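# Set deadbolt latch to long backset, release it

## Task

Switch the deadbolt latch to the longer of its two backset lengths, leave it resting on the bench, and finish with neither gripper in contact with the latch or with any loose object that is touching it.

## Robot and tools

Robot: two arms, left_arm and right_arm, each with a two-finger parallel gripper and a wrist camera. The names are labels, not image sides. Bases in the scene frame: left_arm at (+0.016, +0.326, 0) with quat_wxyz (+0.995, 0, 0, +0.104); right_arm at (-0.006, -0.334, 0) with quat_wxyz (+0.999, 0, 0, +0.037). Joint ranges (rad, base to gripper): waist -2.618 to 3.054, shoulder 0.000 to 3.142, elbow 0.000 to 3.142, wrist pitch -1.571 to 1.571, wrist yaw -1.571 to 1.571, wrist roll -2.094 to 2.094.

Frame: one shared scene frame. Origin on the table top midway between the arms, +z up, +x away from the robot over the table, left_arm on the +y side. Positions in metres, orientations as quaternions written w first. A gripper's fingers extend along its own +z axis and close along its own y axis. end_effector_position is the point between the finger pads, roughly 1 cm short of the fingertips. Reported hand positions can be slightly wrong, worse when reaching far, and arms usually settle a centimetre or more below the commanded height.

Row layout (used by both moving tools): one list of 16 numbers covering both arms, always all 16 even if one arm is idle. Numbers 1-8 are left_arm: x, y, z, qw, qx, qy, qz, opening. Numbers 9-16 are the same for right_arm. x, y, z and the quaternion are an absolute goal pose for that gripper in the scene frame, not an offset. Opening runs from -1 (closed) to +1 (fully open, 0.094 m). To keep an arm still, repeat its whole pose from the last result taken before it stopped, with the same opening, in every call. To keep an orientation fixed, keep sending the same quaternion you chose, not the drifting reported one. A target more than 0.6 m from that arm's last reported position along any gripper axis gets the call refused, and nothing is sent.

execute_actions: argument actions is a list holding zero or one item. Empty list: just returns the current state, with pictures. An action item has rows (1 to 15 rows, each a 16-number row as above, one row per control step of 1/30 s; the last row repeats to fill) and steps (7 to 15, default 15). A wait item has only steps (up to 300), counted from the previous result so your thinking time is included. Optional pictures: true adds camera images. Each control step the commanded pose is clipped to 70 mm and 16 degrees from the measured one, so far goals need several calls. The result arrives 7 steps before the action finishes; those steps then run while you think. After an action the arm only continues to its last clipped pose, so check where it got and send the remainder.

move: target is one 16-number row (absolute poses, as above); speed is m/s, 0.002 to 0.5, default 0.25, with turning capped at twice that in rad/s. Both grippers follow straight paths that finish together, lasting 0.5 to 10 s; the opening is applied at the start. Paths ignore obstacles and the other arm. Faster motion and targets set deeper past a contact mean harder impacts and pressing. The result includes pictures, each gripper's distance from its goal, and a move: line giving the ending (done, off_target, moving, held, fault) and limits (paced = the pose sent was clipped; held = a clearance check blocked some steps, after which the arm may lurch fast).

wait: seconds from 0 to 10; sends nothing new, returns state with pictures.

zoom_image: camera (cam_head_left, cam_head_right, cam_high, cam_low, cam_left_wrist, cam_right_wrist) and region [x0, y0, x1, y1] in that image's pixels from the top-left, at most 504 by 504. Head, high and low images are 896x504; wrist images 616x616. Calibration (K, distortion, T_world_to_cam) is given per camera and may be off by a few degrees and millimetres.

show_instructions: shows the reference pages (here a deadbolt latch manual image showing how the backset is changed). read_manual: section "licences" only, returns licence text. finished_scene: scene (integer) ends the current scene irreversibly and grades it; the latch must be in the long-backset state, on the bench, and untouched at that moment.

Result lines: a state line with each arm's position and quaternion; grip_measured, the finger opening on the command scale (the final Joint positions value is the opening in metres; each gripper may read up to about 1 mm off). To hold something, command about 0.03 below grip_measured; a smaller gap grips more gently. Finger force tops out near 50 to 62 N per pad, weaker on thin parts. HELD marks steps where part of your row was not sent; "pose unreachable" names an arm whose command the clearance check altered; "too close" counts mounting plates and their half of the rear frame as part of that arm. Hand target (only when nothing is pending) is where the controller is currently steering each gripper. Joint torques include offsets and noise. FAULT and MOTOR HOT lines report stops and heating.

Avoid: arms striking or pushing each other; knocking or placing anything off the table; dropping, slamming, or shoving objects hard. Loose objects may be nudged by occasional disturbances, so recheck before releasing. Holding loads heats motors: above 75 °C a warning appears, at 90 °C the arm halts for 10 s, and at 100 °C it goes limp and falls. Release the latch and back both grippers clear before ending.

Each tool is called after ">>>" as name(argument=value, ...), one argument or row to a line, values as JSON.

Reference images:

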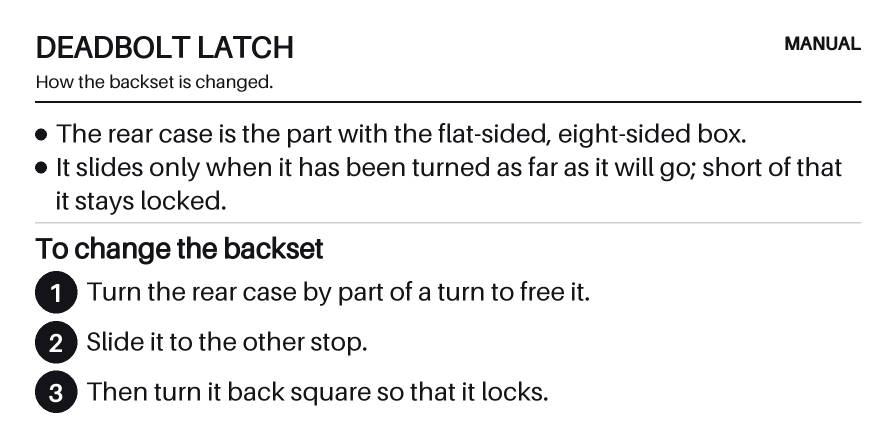

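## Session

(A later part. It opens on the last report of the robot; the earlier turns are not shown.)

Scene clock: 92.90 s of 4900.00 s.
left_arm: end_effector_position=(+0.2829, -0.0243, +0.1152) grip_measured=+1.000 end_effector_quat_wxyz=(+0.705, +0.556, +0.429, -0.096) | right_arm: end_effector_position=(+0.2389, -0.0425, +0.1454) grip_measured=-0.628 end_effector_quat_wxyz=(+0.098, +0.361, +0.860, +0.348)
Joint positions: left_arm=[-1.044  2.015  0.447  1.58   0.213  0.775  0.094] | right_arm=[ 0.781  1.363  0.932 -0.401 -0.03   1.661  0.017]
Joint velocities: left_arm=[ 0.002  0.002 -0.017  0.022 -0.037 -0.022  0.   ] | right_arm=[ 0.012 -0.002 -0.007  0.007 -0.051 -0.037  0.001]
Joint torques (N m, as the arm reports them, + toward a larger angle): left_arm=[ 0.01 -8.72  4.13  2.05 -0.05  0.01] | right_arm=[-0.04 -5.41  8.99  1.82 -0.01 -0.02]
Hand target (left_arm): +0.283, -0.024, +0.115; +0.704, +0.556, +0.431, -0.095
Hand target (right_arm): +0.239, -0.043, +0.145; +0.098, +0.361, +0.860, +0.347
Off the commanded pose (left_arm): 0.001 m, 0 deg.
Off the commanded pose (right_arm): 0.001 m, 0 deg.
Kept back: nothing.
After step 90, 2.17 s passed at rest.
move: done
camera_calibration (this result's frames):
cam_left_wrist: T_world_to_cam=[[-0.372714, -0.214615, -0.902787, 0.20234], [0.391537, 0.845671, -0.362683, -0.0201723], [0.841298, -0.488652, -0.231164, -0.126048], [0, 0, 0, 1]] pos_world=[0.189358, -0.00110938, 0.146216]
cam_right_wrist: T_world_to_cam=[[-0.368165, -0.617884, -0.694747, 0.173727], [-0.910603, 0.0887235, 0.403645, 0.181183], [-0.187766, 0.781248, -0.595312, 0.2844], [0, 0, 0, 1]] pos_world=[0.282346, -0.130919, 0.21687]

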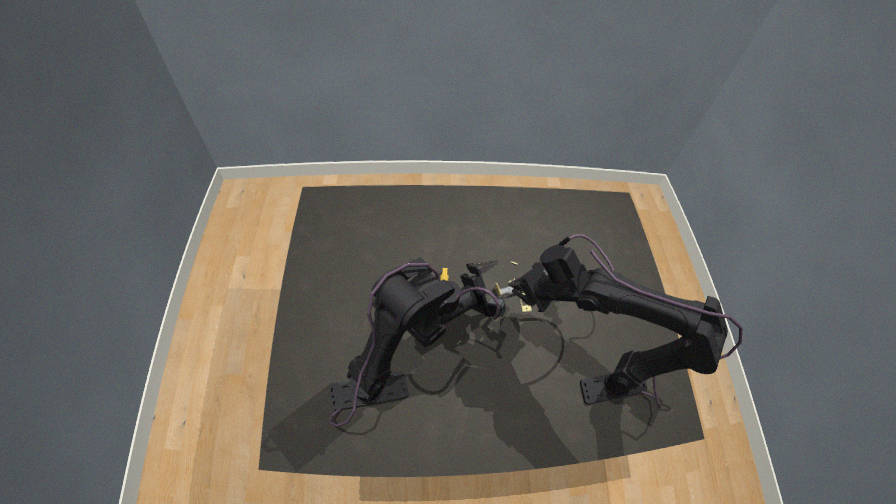

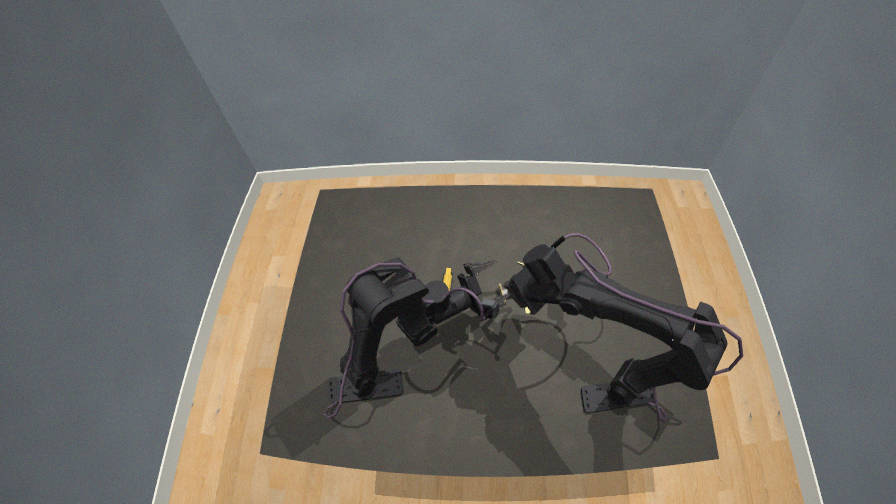

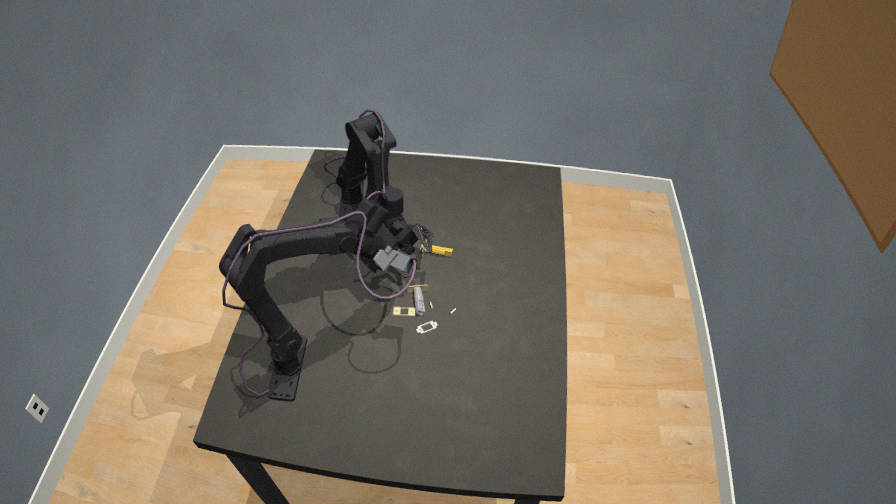

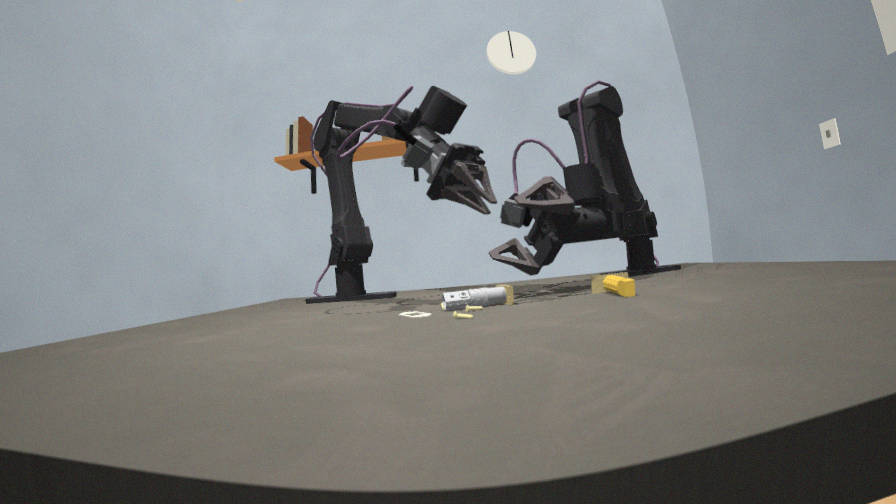

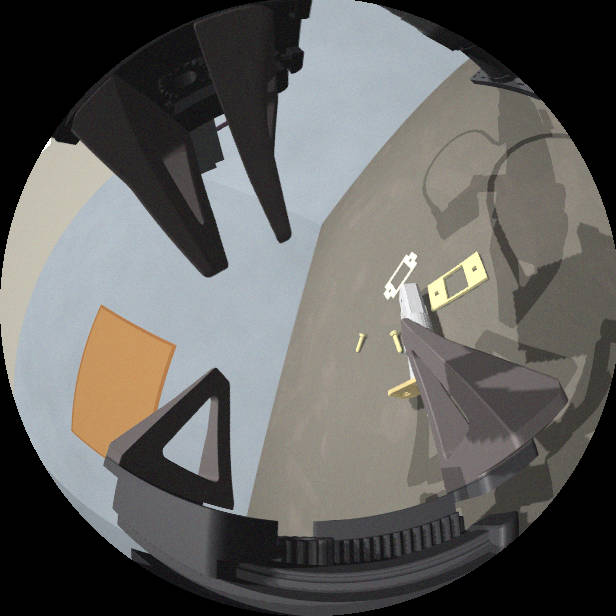

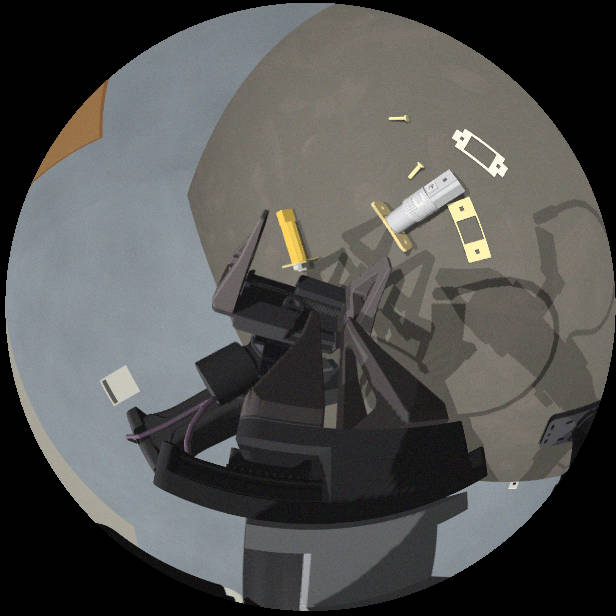

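>>> move(
  target=[0.288, -0.034, 0.08, 0.0, 0.6087, 0.7934, 0.0, 1.0, 0.25, -0.16, 0.13, 0.0, -0.2871, 0.9578, 0.0, 0.2],
  speed=0.2,
)

Scene clock: 112.00 s of 4900.00 s.
left_arm: end_effector_position=(+0.2947, -0.0381, +0.0852) grip_measured=+1.000 end_effector_quat_wxyz=(+0.149, +0.639, +0.754, -0.025) | right_arm: end_effector_position=(+0.2411, -0.1464, +0.1298) grip_measured=+0.198 end_effector_quat_wxyz=(+0.010, -0.161, +0.985, +0.059)
Joint positions: left_arm=[-1.134  2.018  1.642 -0.891 -0.017  0.482  0.094] | right_arm=[ 0.515  1.65   1.39  -1.244 -0.098  0.268  0.056]
Joint velocities: left_arm=[-0.007  0.002 -0.002 -0.022  0.022 -0.022  0.   ] | right_arm=[ 0.007  0.012 -0.002  0.007 -0.095  0.007  0.   ]
Joint torques (N m, as the arm reports them, + toward a larger angle): left_arm=[  0.01 -12.79   7.27   0.9   -0.03   0.03] | right_arm=[ 0.05 -7.32  7.96  0.62 -0.05 -0.02]
Hand target (left_arm): +0.293, -0.037, +0.085; +0.148, +0.640, +0.754, -0.025
Hand target (right_arm): +0.241, -0.146, +0.130; +0.011, -0.160, +0.985, +0.059
Off the commanded pose (left_arm): 0.009 m, 18 deg; orientation clipped at the last step of the last action.
Off the commanded pose (right_arm): 0.016 m, 16 deg.
Kept back: nothing.
After step 90, 11.70 s passed at rest.
move: held (left_arm, right_arm); limits=paced,held; held on 26 of 132 steps (left_arm, right_arm), including the last (left_arm, right_arm)
pose unreachable (left arm): on one or more control steps of this call this arm could not follow its commanded pose, so it was not sent that pose on those steps. On the call's last step it was still not sent that pose. It may still have moved: this result reports where it is.
cause: the commanded pose would bring a part of the arm too close to another arm (this arm's wrist (the part past joint 4) and the other arm's wrist (the part past joint 4)).
pose unreachable (right arm): on one or more control steps of this call this arm could not follow its commanded pose, so it was not sent that pose on those steps. On the call's last step it was still not sent that pose. It may still have moved: this result reports where it is.
cause: the commanded pose would bring a part of the arm too close to another arm (this arm's wrist (the part past joint 4) and the other arm's wrist (the part past joint 4)).
camera_calibration (this result's frames):
cam_left_wrist: T_world_to_cam=[[-0.962364, 0.157828, -0.221239, 0.306524], [0.0698959, 0.930439, 0.35972, 0.012466], [0.262623, 0.330718, -0.906452, 0.109556], [0, 0, 0, 1]] pos_world=[0.265344, -0.0962091, 0.162638]
cam_right_wrist: T_world_to_cam=[[0.517146, -0.845391, -0.133697, -0.220115], [-0.652127, -0.490358, 0.578169, 0.0289235], [-0.554339, -0.21181, -0.804888, 0.326934], [0, 0, 0, 1]] pos_world=[0.313926, -0.102652, 0.216994]

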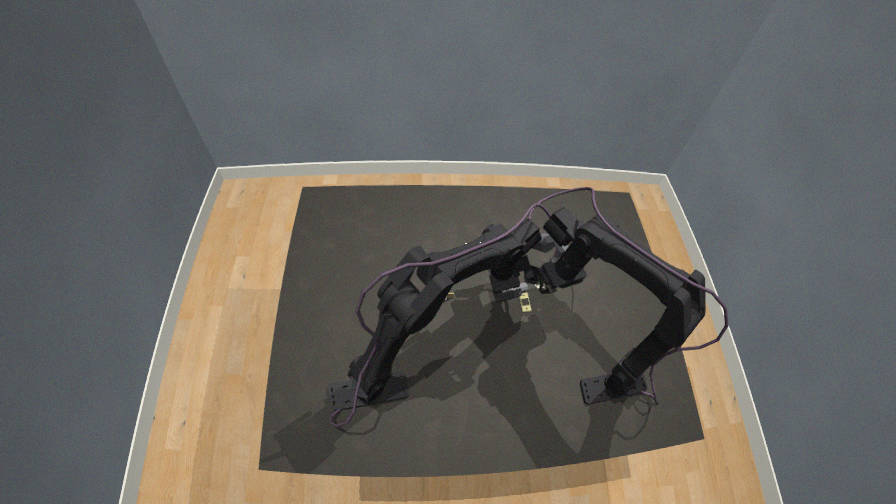

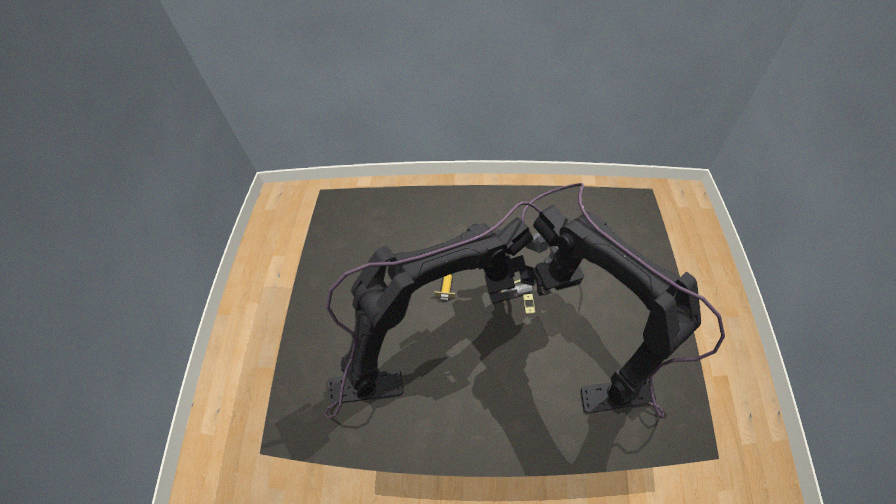

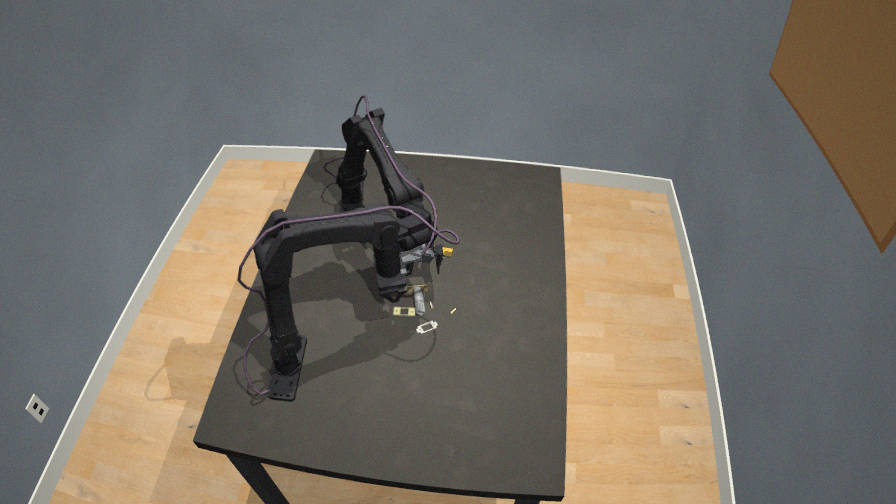

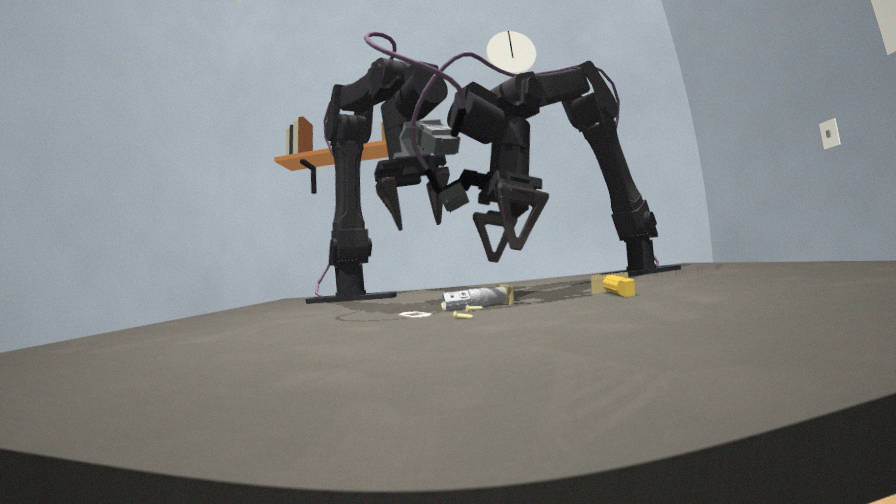

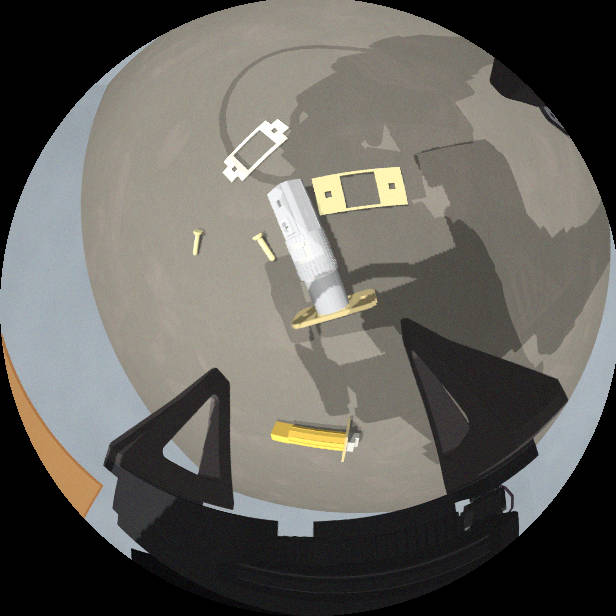

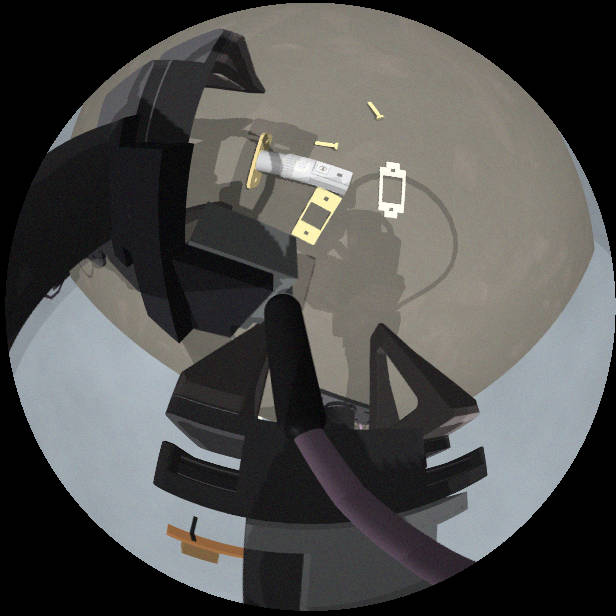

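>>> move(
  target=[0.293, -0.037, 0.085, 0.148, 0.640, 0.754, -0.025, 1.0, 0.20, -0.27, 0.15, 0.0, -0.2871, 0.9578, 0.0, 0.2],
  speed=0.25,
)

Scene clock: 113.50 s of 4900.00 s.
left_arm: end_effector_position=(+0.2947, -0.0381, +0.0852) grip_measured=+1.000 end_effector_quat_wxyz=(+0.149, +0.639, +0.754, -0.025) | right_arm: end_effector_position=(+0.2055, -0.2628, +0.1511) grip_measured=+0.198 end_effector_quat_wxyz=(+0.009, -0.286, +0.958, +0.004)
Joint positions: left_arm=[-1.134  2.018  1.642 -0.891 -0.017  0.482  0.094] | right_arm=[ 0.238  1.37   1.218 -1.4   -0.008 -0.269  0.056]
Joint velocities: left_arm=[-0.022 -0.022 -0.002 -0.007 -0.051  0.007  0.   ] | right_arm=[-0.017  0.002 -0.007 -0.007 -0.066 -0.022 -0.001]
Joint torques (N m, as the arm reports them, + toward a larger angle): left_arm=[ -0.07 -12.73   7.31   0.91  -0.04   0.  ] | right_arm=[-0.52 -5.61  5.93  0.35  0.06 -0.05]
Hand target (left_arm): +0.293, -0.037, +0.085; +0.148, +0.640, +0.754, -0.025
Hand target (right_arm): +0.199, -0.267, +0.149; +0.002, -0.287, +0.958, +0.002
Off the commanded pose (left_arm): 0.002 m, 0 deg.
Off the commanded pose (right_arm): 0.009 m, 1 deg.
Kept back: nothing.
move: done
camera_calibration (this result's frames):
cam_left_wrist: T_world_to_cam=[[-0.962364, 0.157828, -0.221239, 0.306524], [0.0698959, 0.930439, 0.35972, 0.012466], [0.262623, 0.330718, -0.906452, 0.109556], [0, 0, 0, 1]] pos_world=[0.265344, -0.0962091, 0.162638]
cam_right_wrist: T_world_to_cam=[[0.717618, -0.695716, -0.0316834, -0.314493], [-0.533167, -0.578082, 0.617701, -0.117169], [-0.44806, -0.426381, -0.785775, 0.218538], [0, 0, 0, 1]] pos_world=[0.261134, -0.193351, 0.234133]

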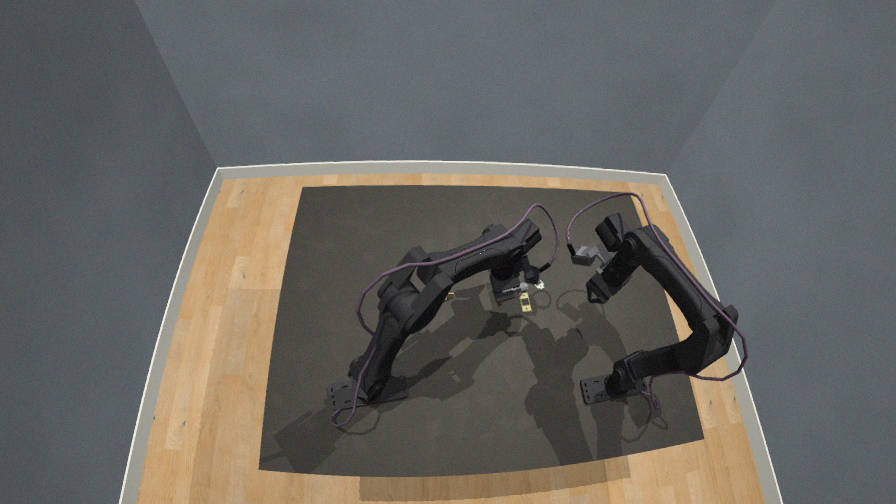

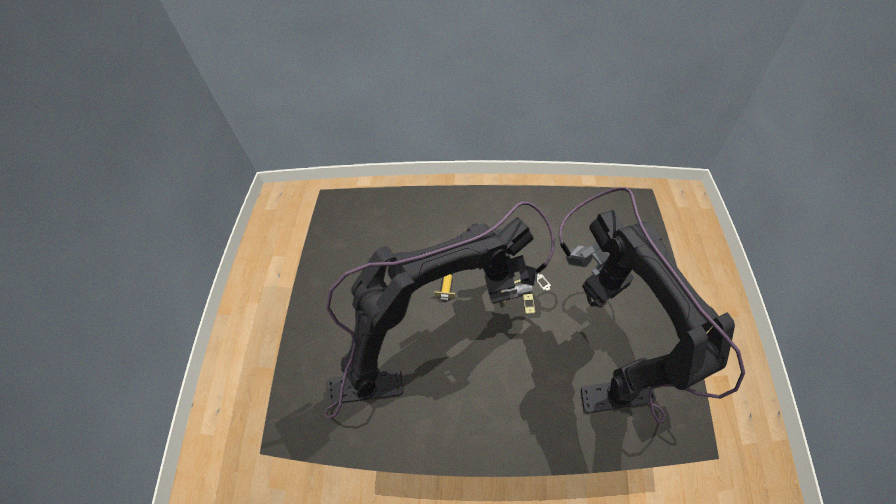

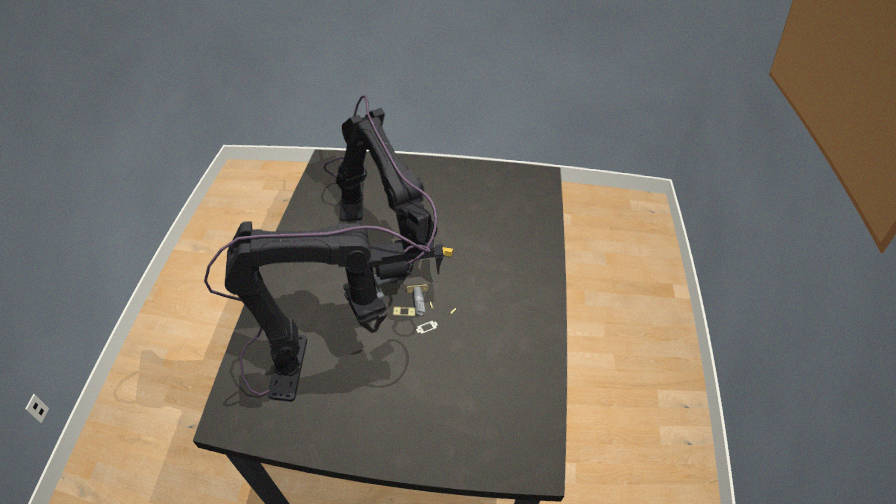

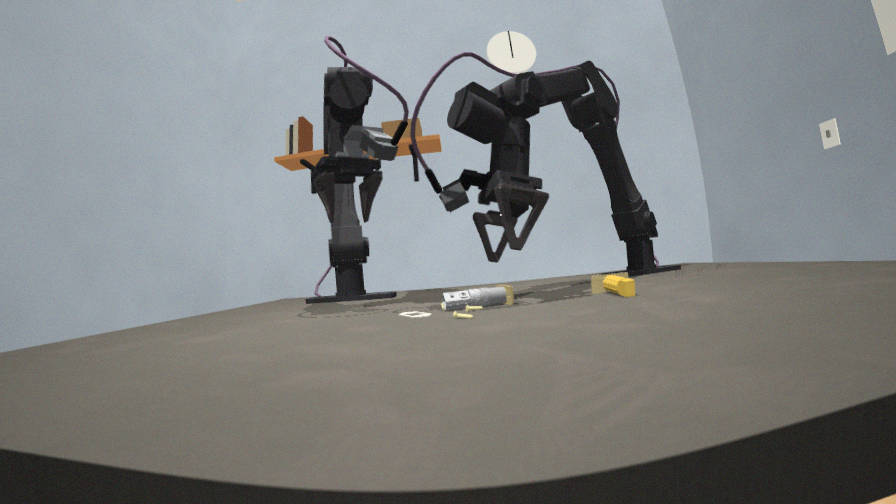

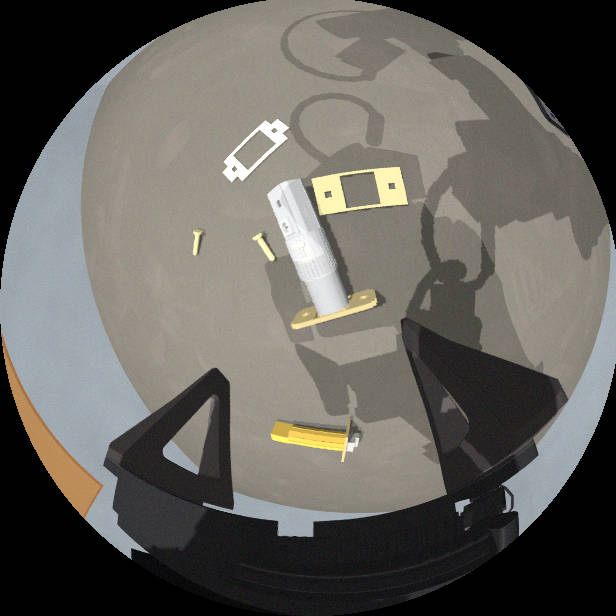

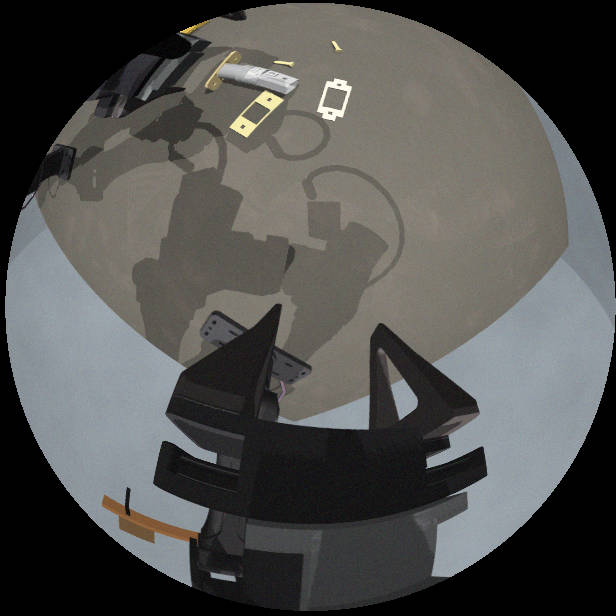

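>>> move(
  target=[0.288, -0.034, 0.04, 0.0, 0.6087, 0.7934, 0.0, 1.0, 0.199, -0.267, 0.149, 0.002, -0.287, 0.958, 0.002, 0.2],
  speed=0.15,
)

Scene clock: 115.37 s of 4900.00 s.
left_arm: end_effector_position=(+0.2903, -0.0344, +0.0398) grip_measured=+1.000 end_effector_quat_wxyz=(+0.010, +0.612, +0.791, +0.002) | right_arm: end_effector_position=(+0.2055, -0.2628, +0.1511) grip_measured=+0.198 end_effector_quat_wxyz=(+0.009, -0.287, +0.958, +0.004)
Joint positions: left_arm=[-1.134  2.308  1.965 -1.209 -0.009  0.391  0.094] | right_arm=[ 0.238  1.37   1.218 -1.4   -0.008 -0.271  0.056]
Joint velocities: left_arm=[-0.017 -0.002 -0.017 -0.066 -0.007  0.007  0.   ] | right_arm=[-0.017  0.002 -0.012 -0.037  0.051 -0.11   0.001]
Joint torques (N m, as the arm reports them, + toward a larger angle): left_arm=[  0.16 -13.14   9.3    0.2    0.12  -0.06] | right_arm=[-0.43 -5.55  6.1   0.38  0.06 -0.05]
Hand target (left_arm): +0.288, -0.034, +0.038; +0.000, +0.608, +0.794, -0.003
Hand target (right_arm): +0.199, -0.267, +0.149; +0.002, -0.287, +0.958, +0.002
Off the commanded pose (left_arm): 0.002 m, 1 deg.
Off the commanded pose (right_arm): 0.008 m, 1 deg.
Kept back: nothing.
move: done
camera_calibration (this result's frames):
cam_left_wrist: T_world_to_cam=[[-0.995434, 0.0950463, -0.00876417, 0.290679], [0.0755329, 0.840535, 0.536465, 0.0138928], [0.0583556, 0.533354, -0.843877, 0.132176], [0, 0, 0, 1]] pos_world=[0.280589, -0.109802, 0.106635]
cam_right_wrist: T_world_to_cam=[[0.719208, -0.694089, -0.0313016, -0.31451], [-0.531938, -0.579052, 0.617852, -0.117725], [-0.44697, -0.427714, -0.785671, 0.217929], [0, 0, 0, 1]] pos_world=[0.260984, -0.193256, 0.234113]

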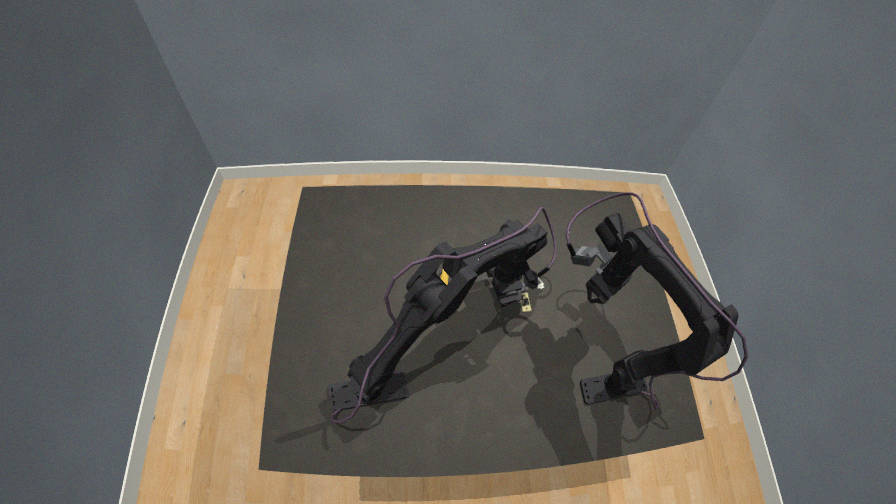

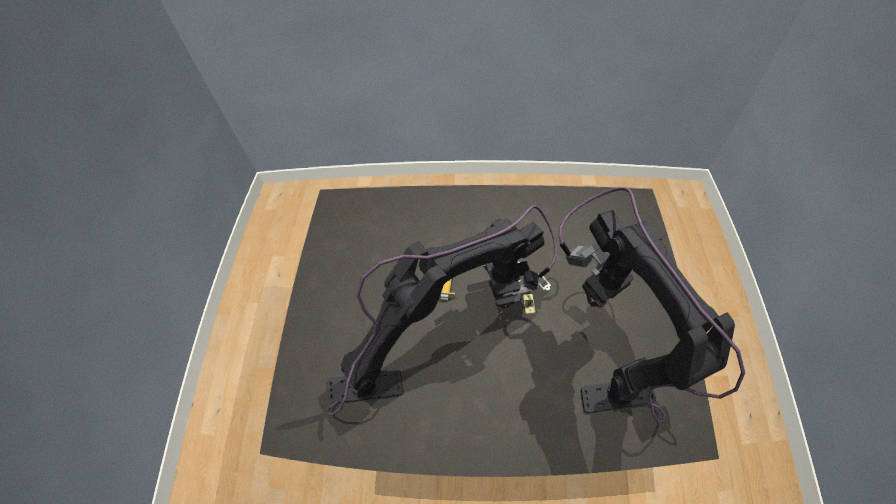

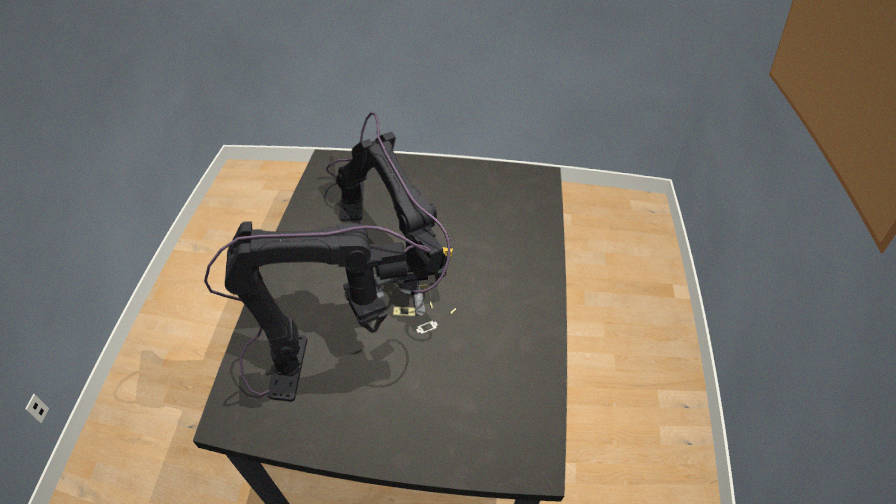

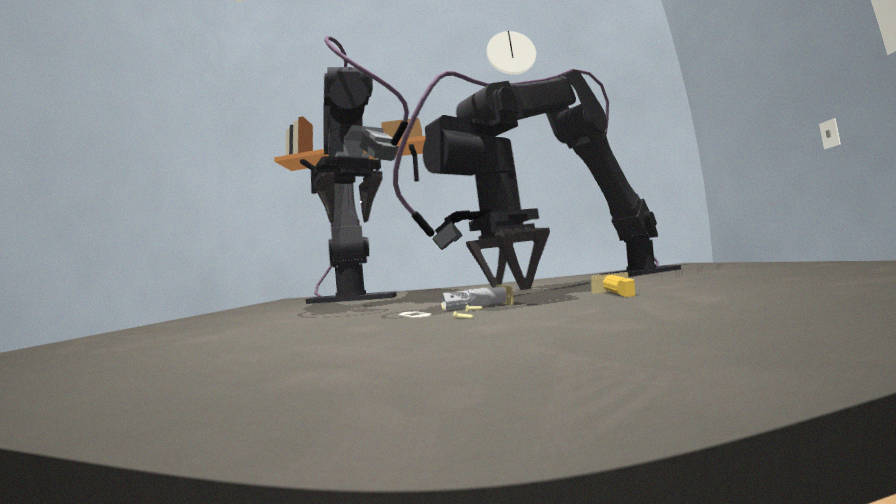

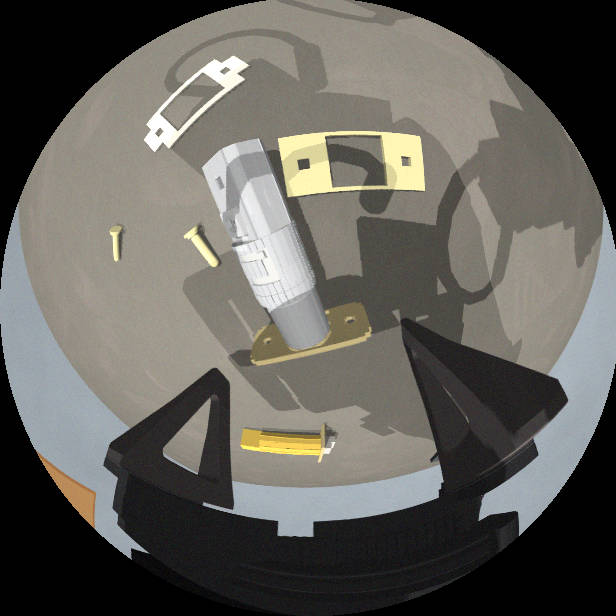

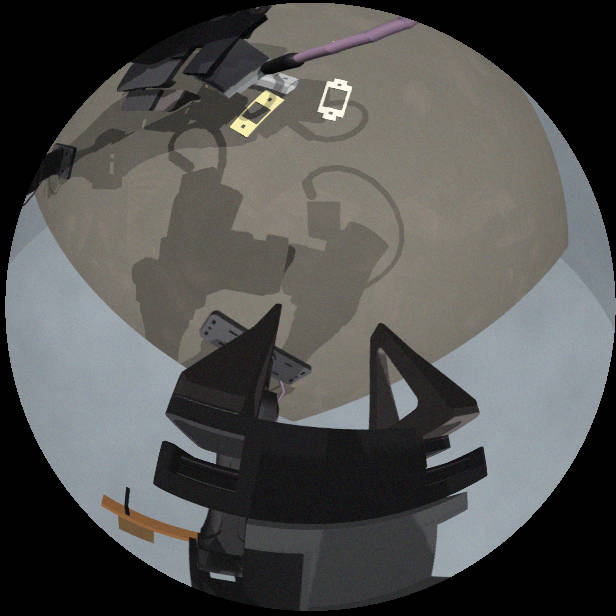

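>>> execute_actions(
  actions=[],
)

Scene clock: 116.43 s of 4900.00 s.
left_arm: end_effector_position=(+0.2898, -0.0338, +0.0398) grip_measured=+1.000 end_effector_quat_wxyz=(+0.009, +0.612, +0.791, +0.002) | right_arm: end_effector_position=(+0.2055, -0.2628, +0.1511) grip_measured=+0.198 end_effector_quat_wxyz=(+0.009, -0.287, +0.958, +0.004)
Joint positions: left_arm=[-1.134  2.308  1.965 -1.212 -0.009  0.391  0.094] | right_arm=[ 0.238  1.37   1.218 -1.4   -0.008 -0.271  0.056]
Joint velocities: left_arm=[-0.007  0.007  0.012 -0.007 -0.051 -0.051  0.   ] | right_arm=[ 0.002 -0.002 -0.027  0.007  0.037 -0.051 -0.   ]
Joint torques (N m, as the arm reports them, + toward a larger angle): left_arm=[  0.16 -13.09   9.25   0.18   0.11  -0.05] | right_arm=[-0.38 -5.54  6.03  0.39  0.05 -0.06]
Hand target (left_arm): +0.288, -0.034, +0.038; +0.000, +0.608, +0.794, -0.003
Hand target (right_arm): +0.199, -0.267, +0.149; +0.002, -0.287, +0.958, +0.002
Off the commanded pose (left_arm): 0.002 m, 1 deg.
Off the commanded pose (right_arm): 0.008 m, 1 deg.
Kept back: nothing.
Steps of this call (steps 1 to 32: nothing new was sent). Readings (end_effector_position):
1: left_arm (+0.2903, -0.0343, +0.0398) | right_arm (+0.2055, -0.2628, +0.1511)
2: left_arm (+0.2901, -0.0341, +0.0398) | right_arm (+0.2055, -0.2628, +0.1511)
4: left_arm (+0.2900, -0.0340, +0.0398) | right_arm (+0.2055, -0.2628, +0.1511)
8: left_arm (+0.2899, -0.0338, +0.0398) | right_arm (+0.2055, -0.2628, +0.1511)
32: the state above
camera_calibration (this result's frames):
cam_left_wrist: T_world_to_cam=[[-0.995486, 0.0946897, -0.00642256, 0.290027], [0.0763691, 0.83938, 0.538153, 0.0131145], [0.0563485, 0.535233, -0.842823, 0.132497], [0, 0, 0, 1]] pos_world=[0.28025, -0.109387, 0.106476]
cam_right_wrist: T_world_to_cam=[[0.719208, -0.694089, -0.0313016, -0.31451], [-0.531938, -0.579052, 0.617852, -0.117725], [-0.44697, -0.427714, -0.785671, 0.217929], [0, 0, 0, 1]] pos_world=[0.260984, -0.193256, 0.234113]

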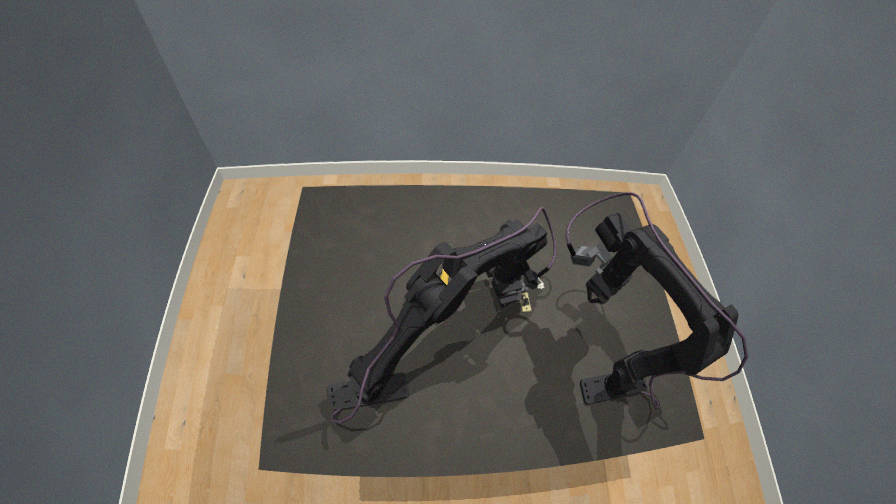

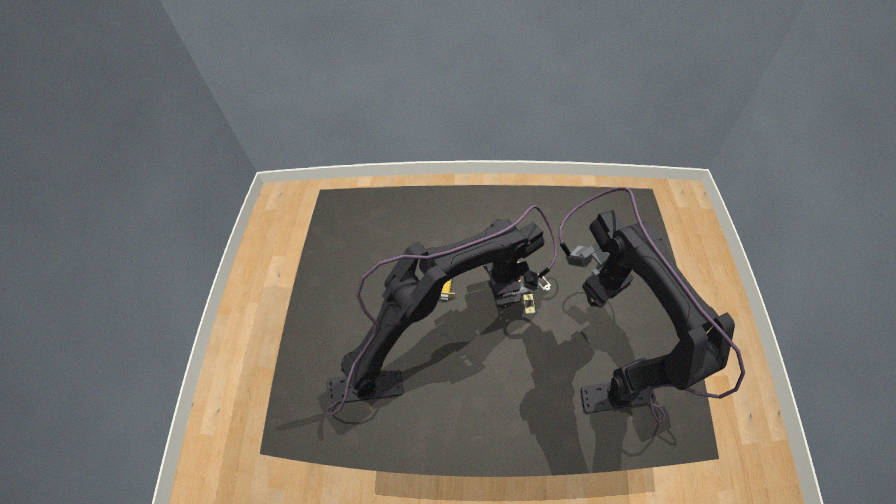

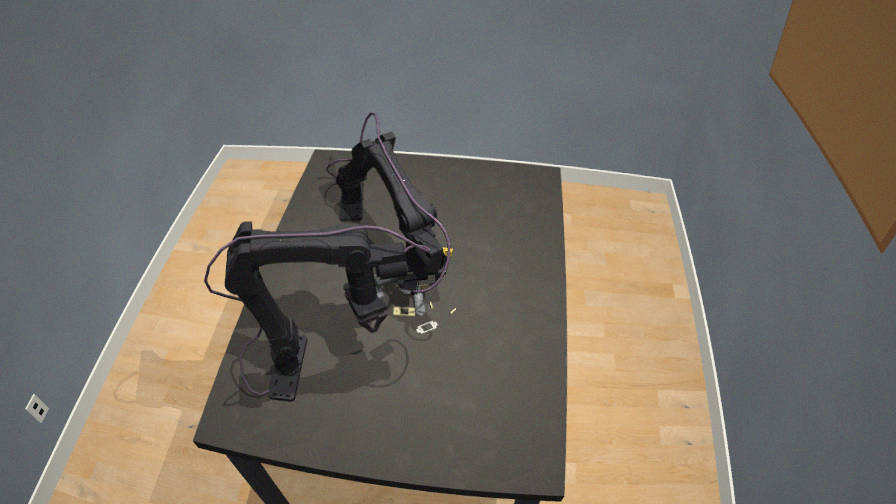

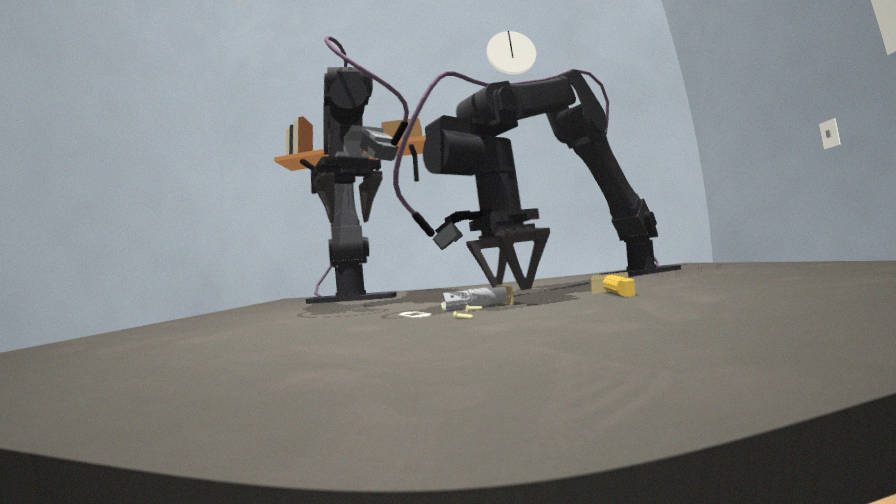

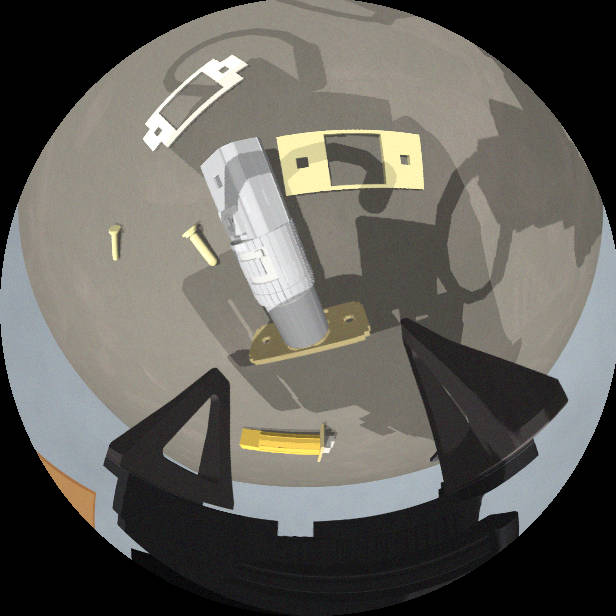

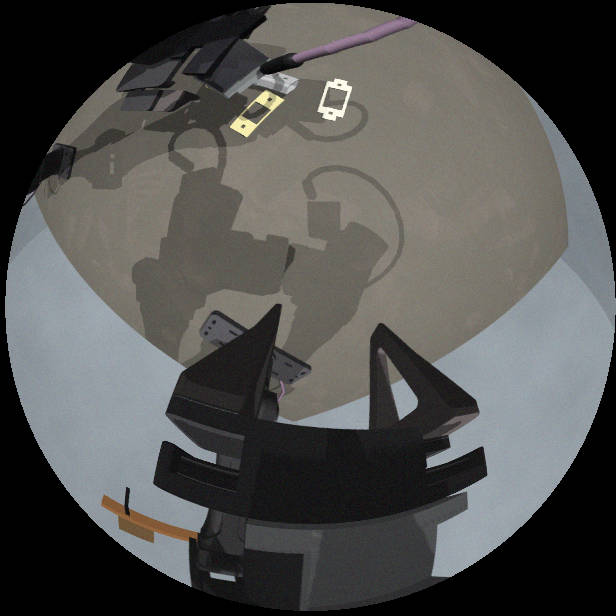

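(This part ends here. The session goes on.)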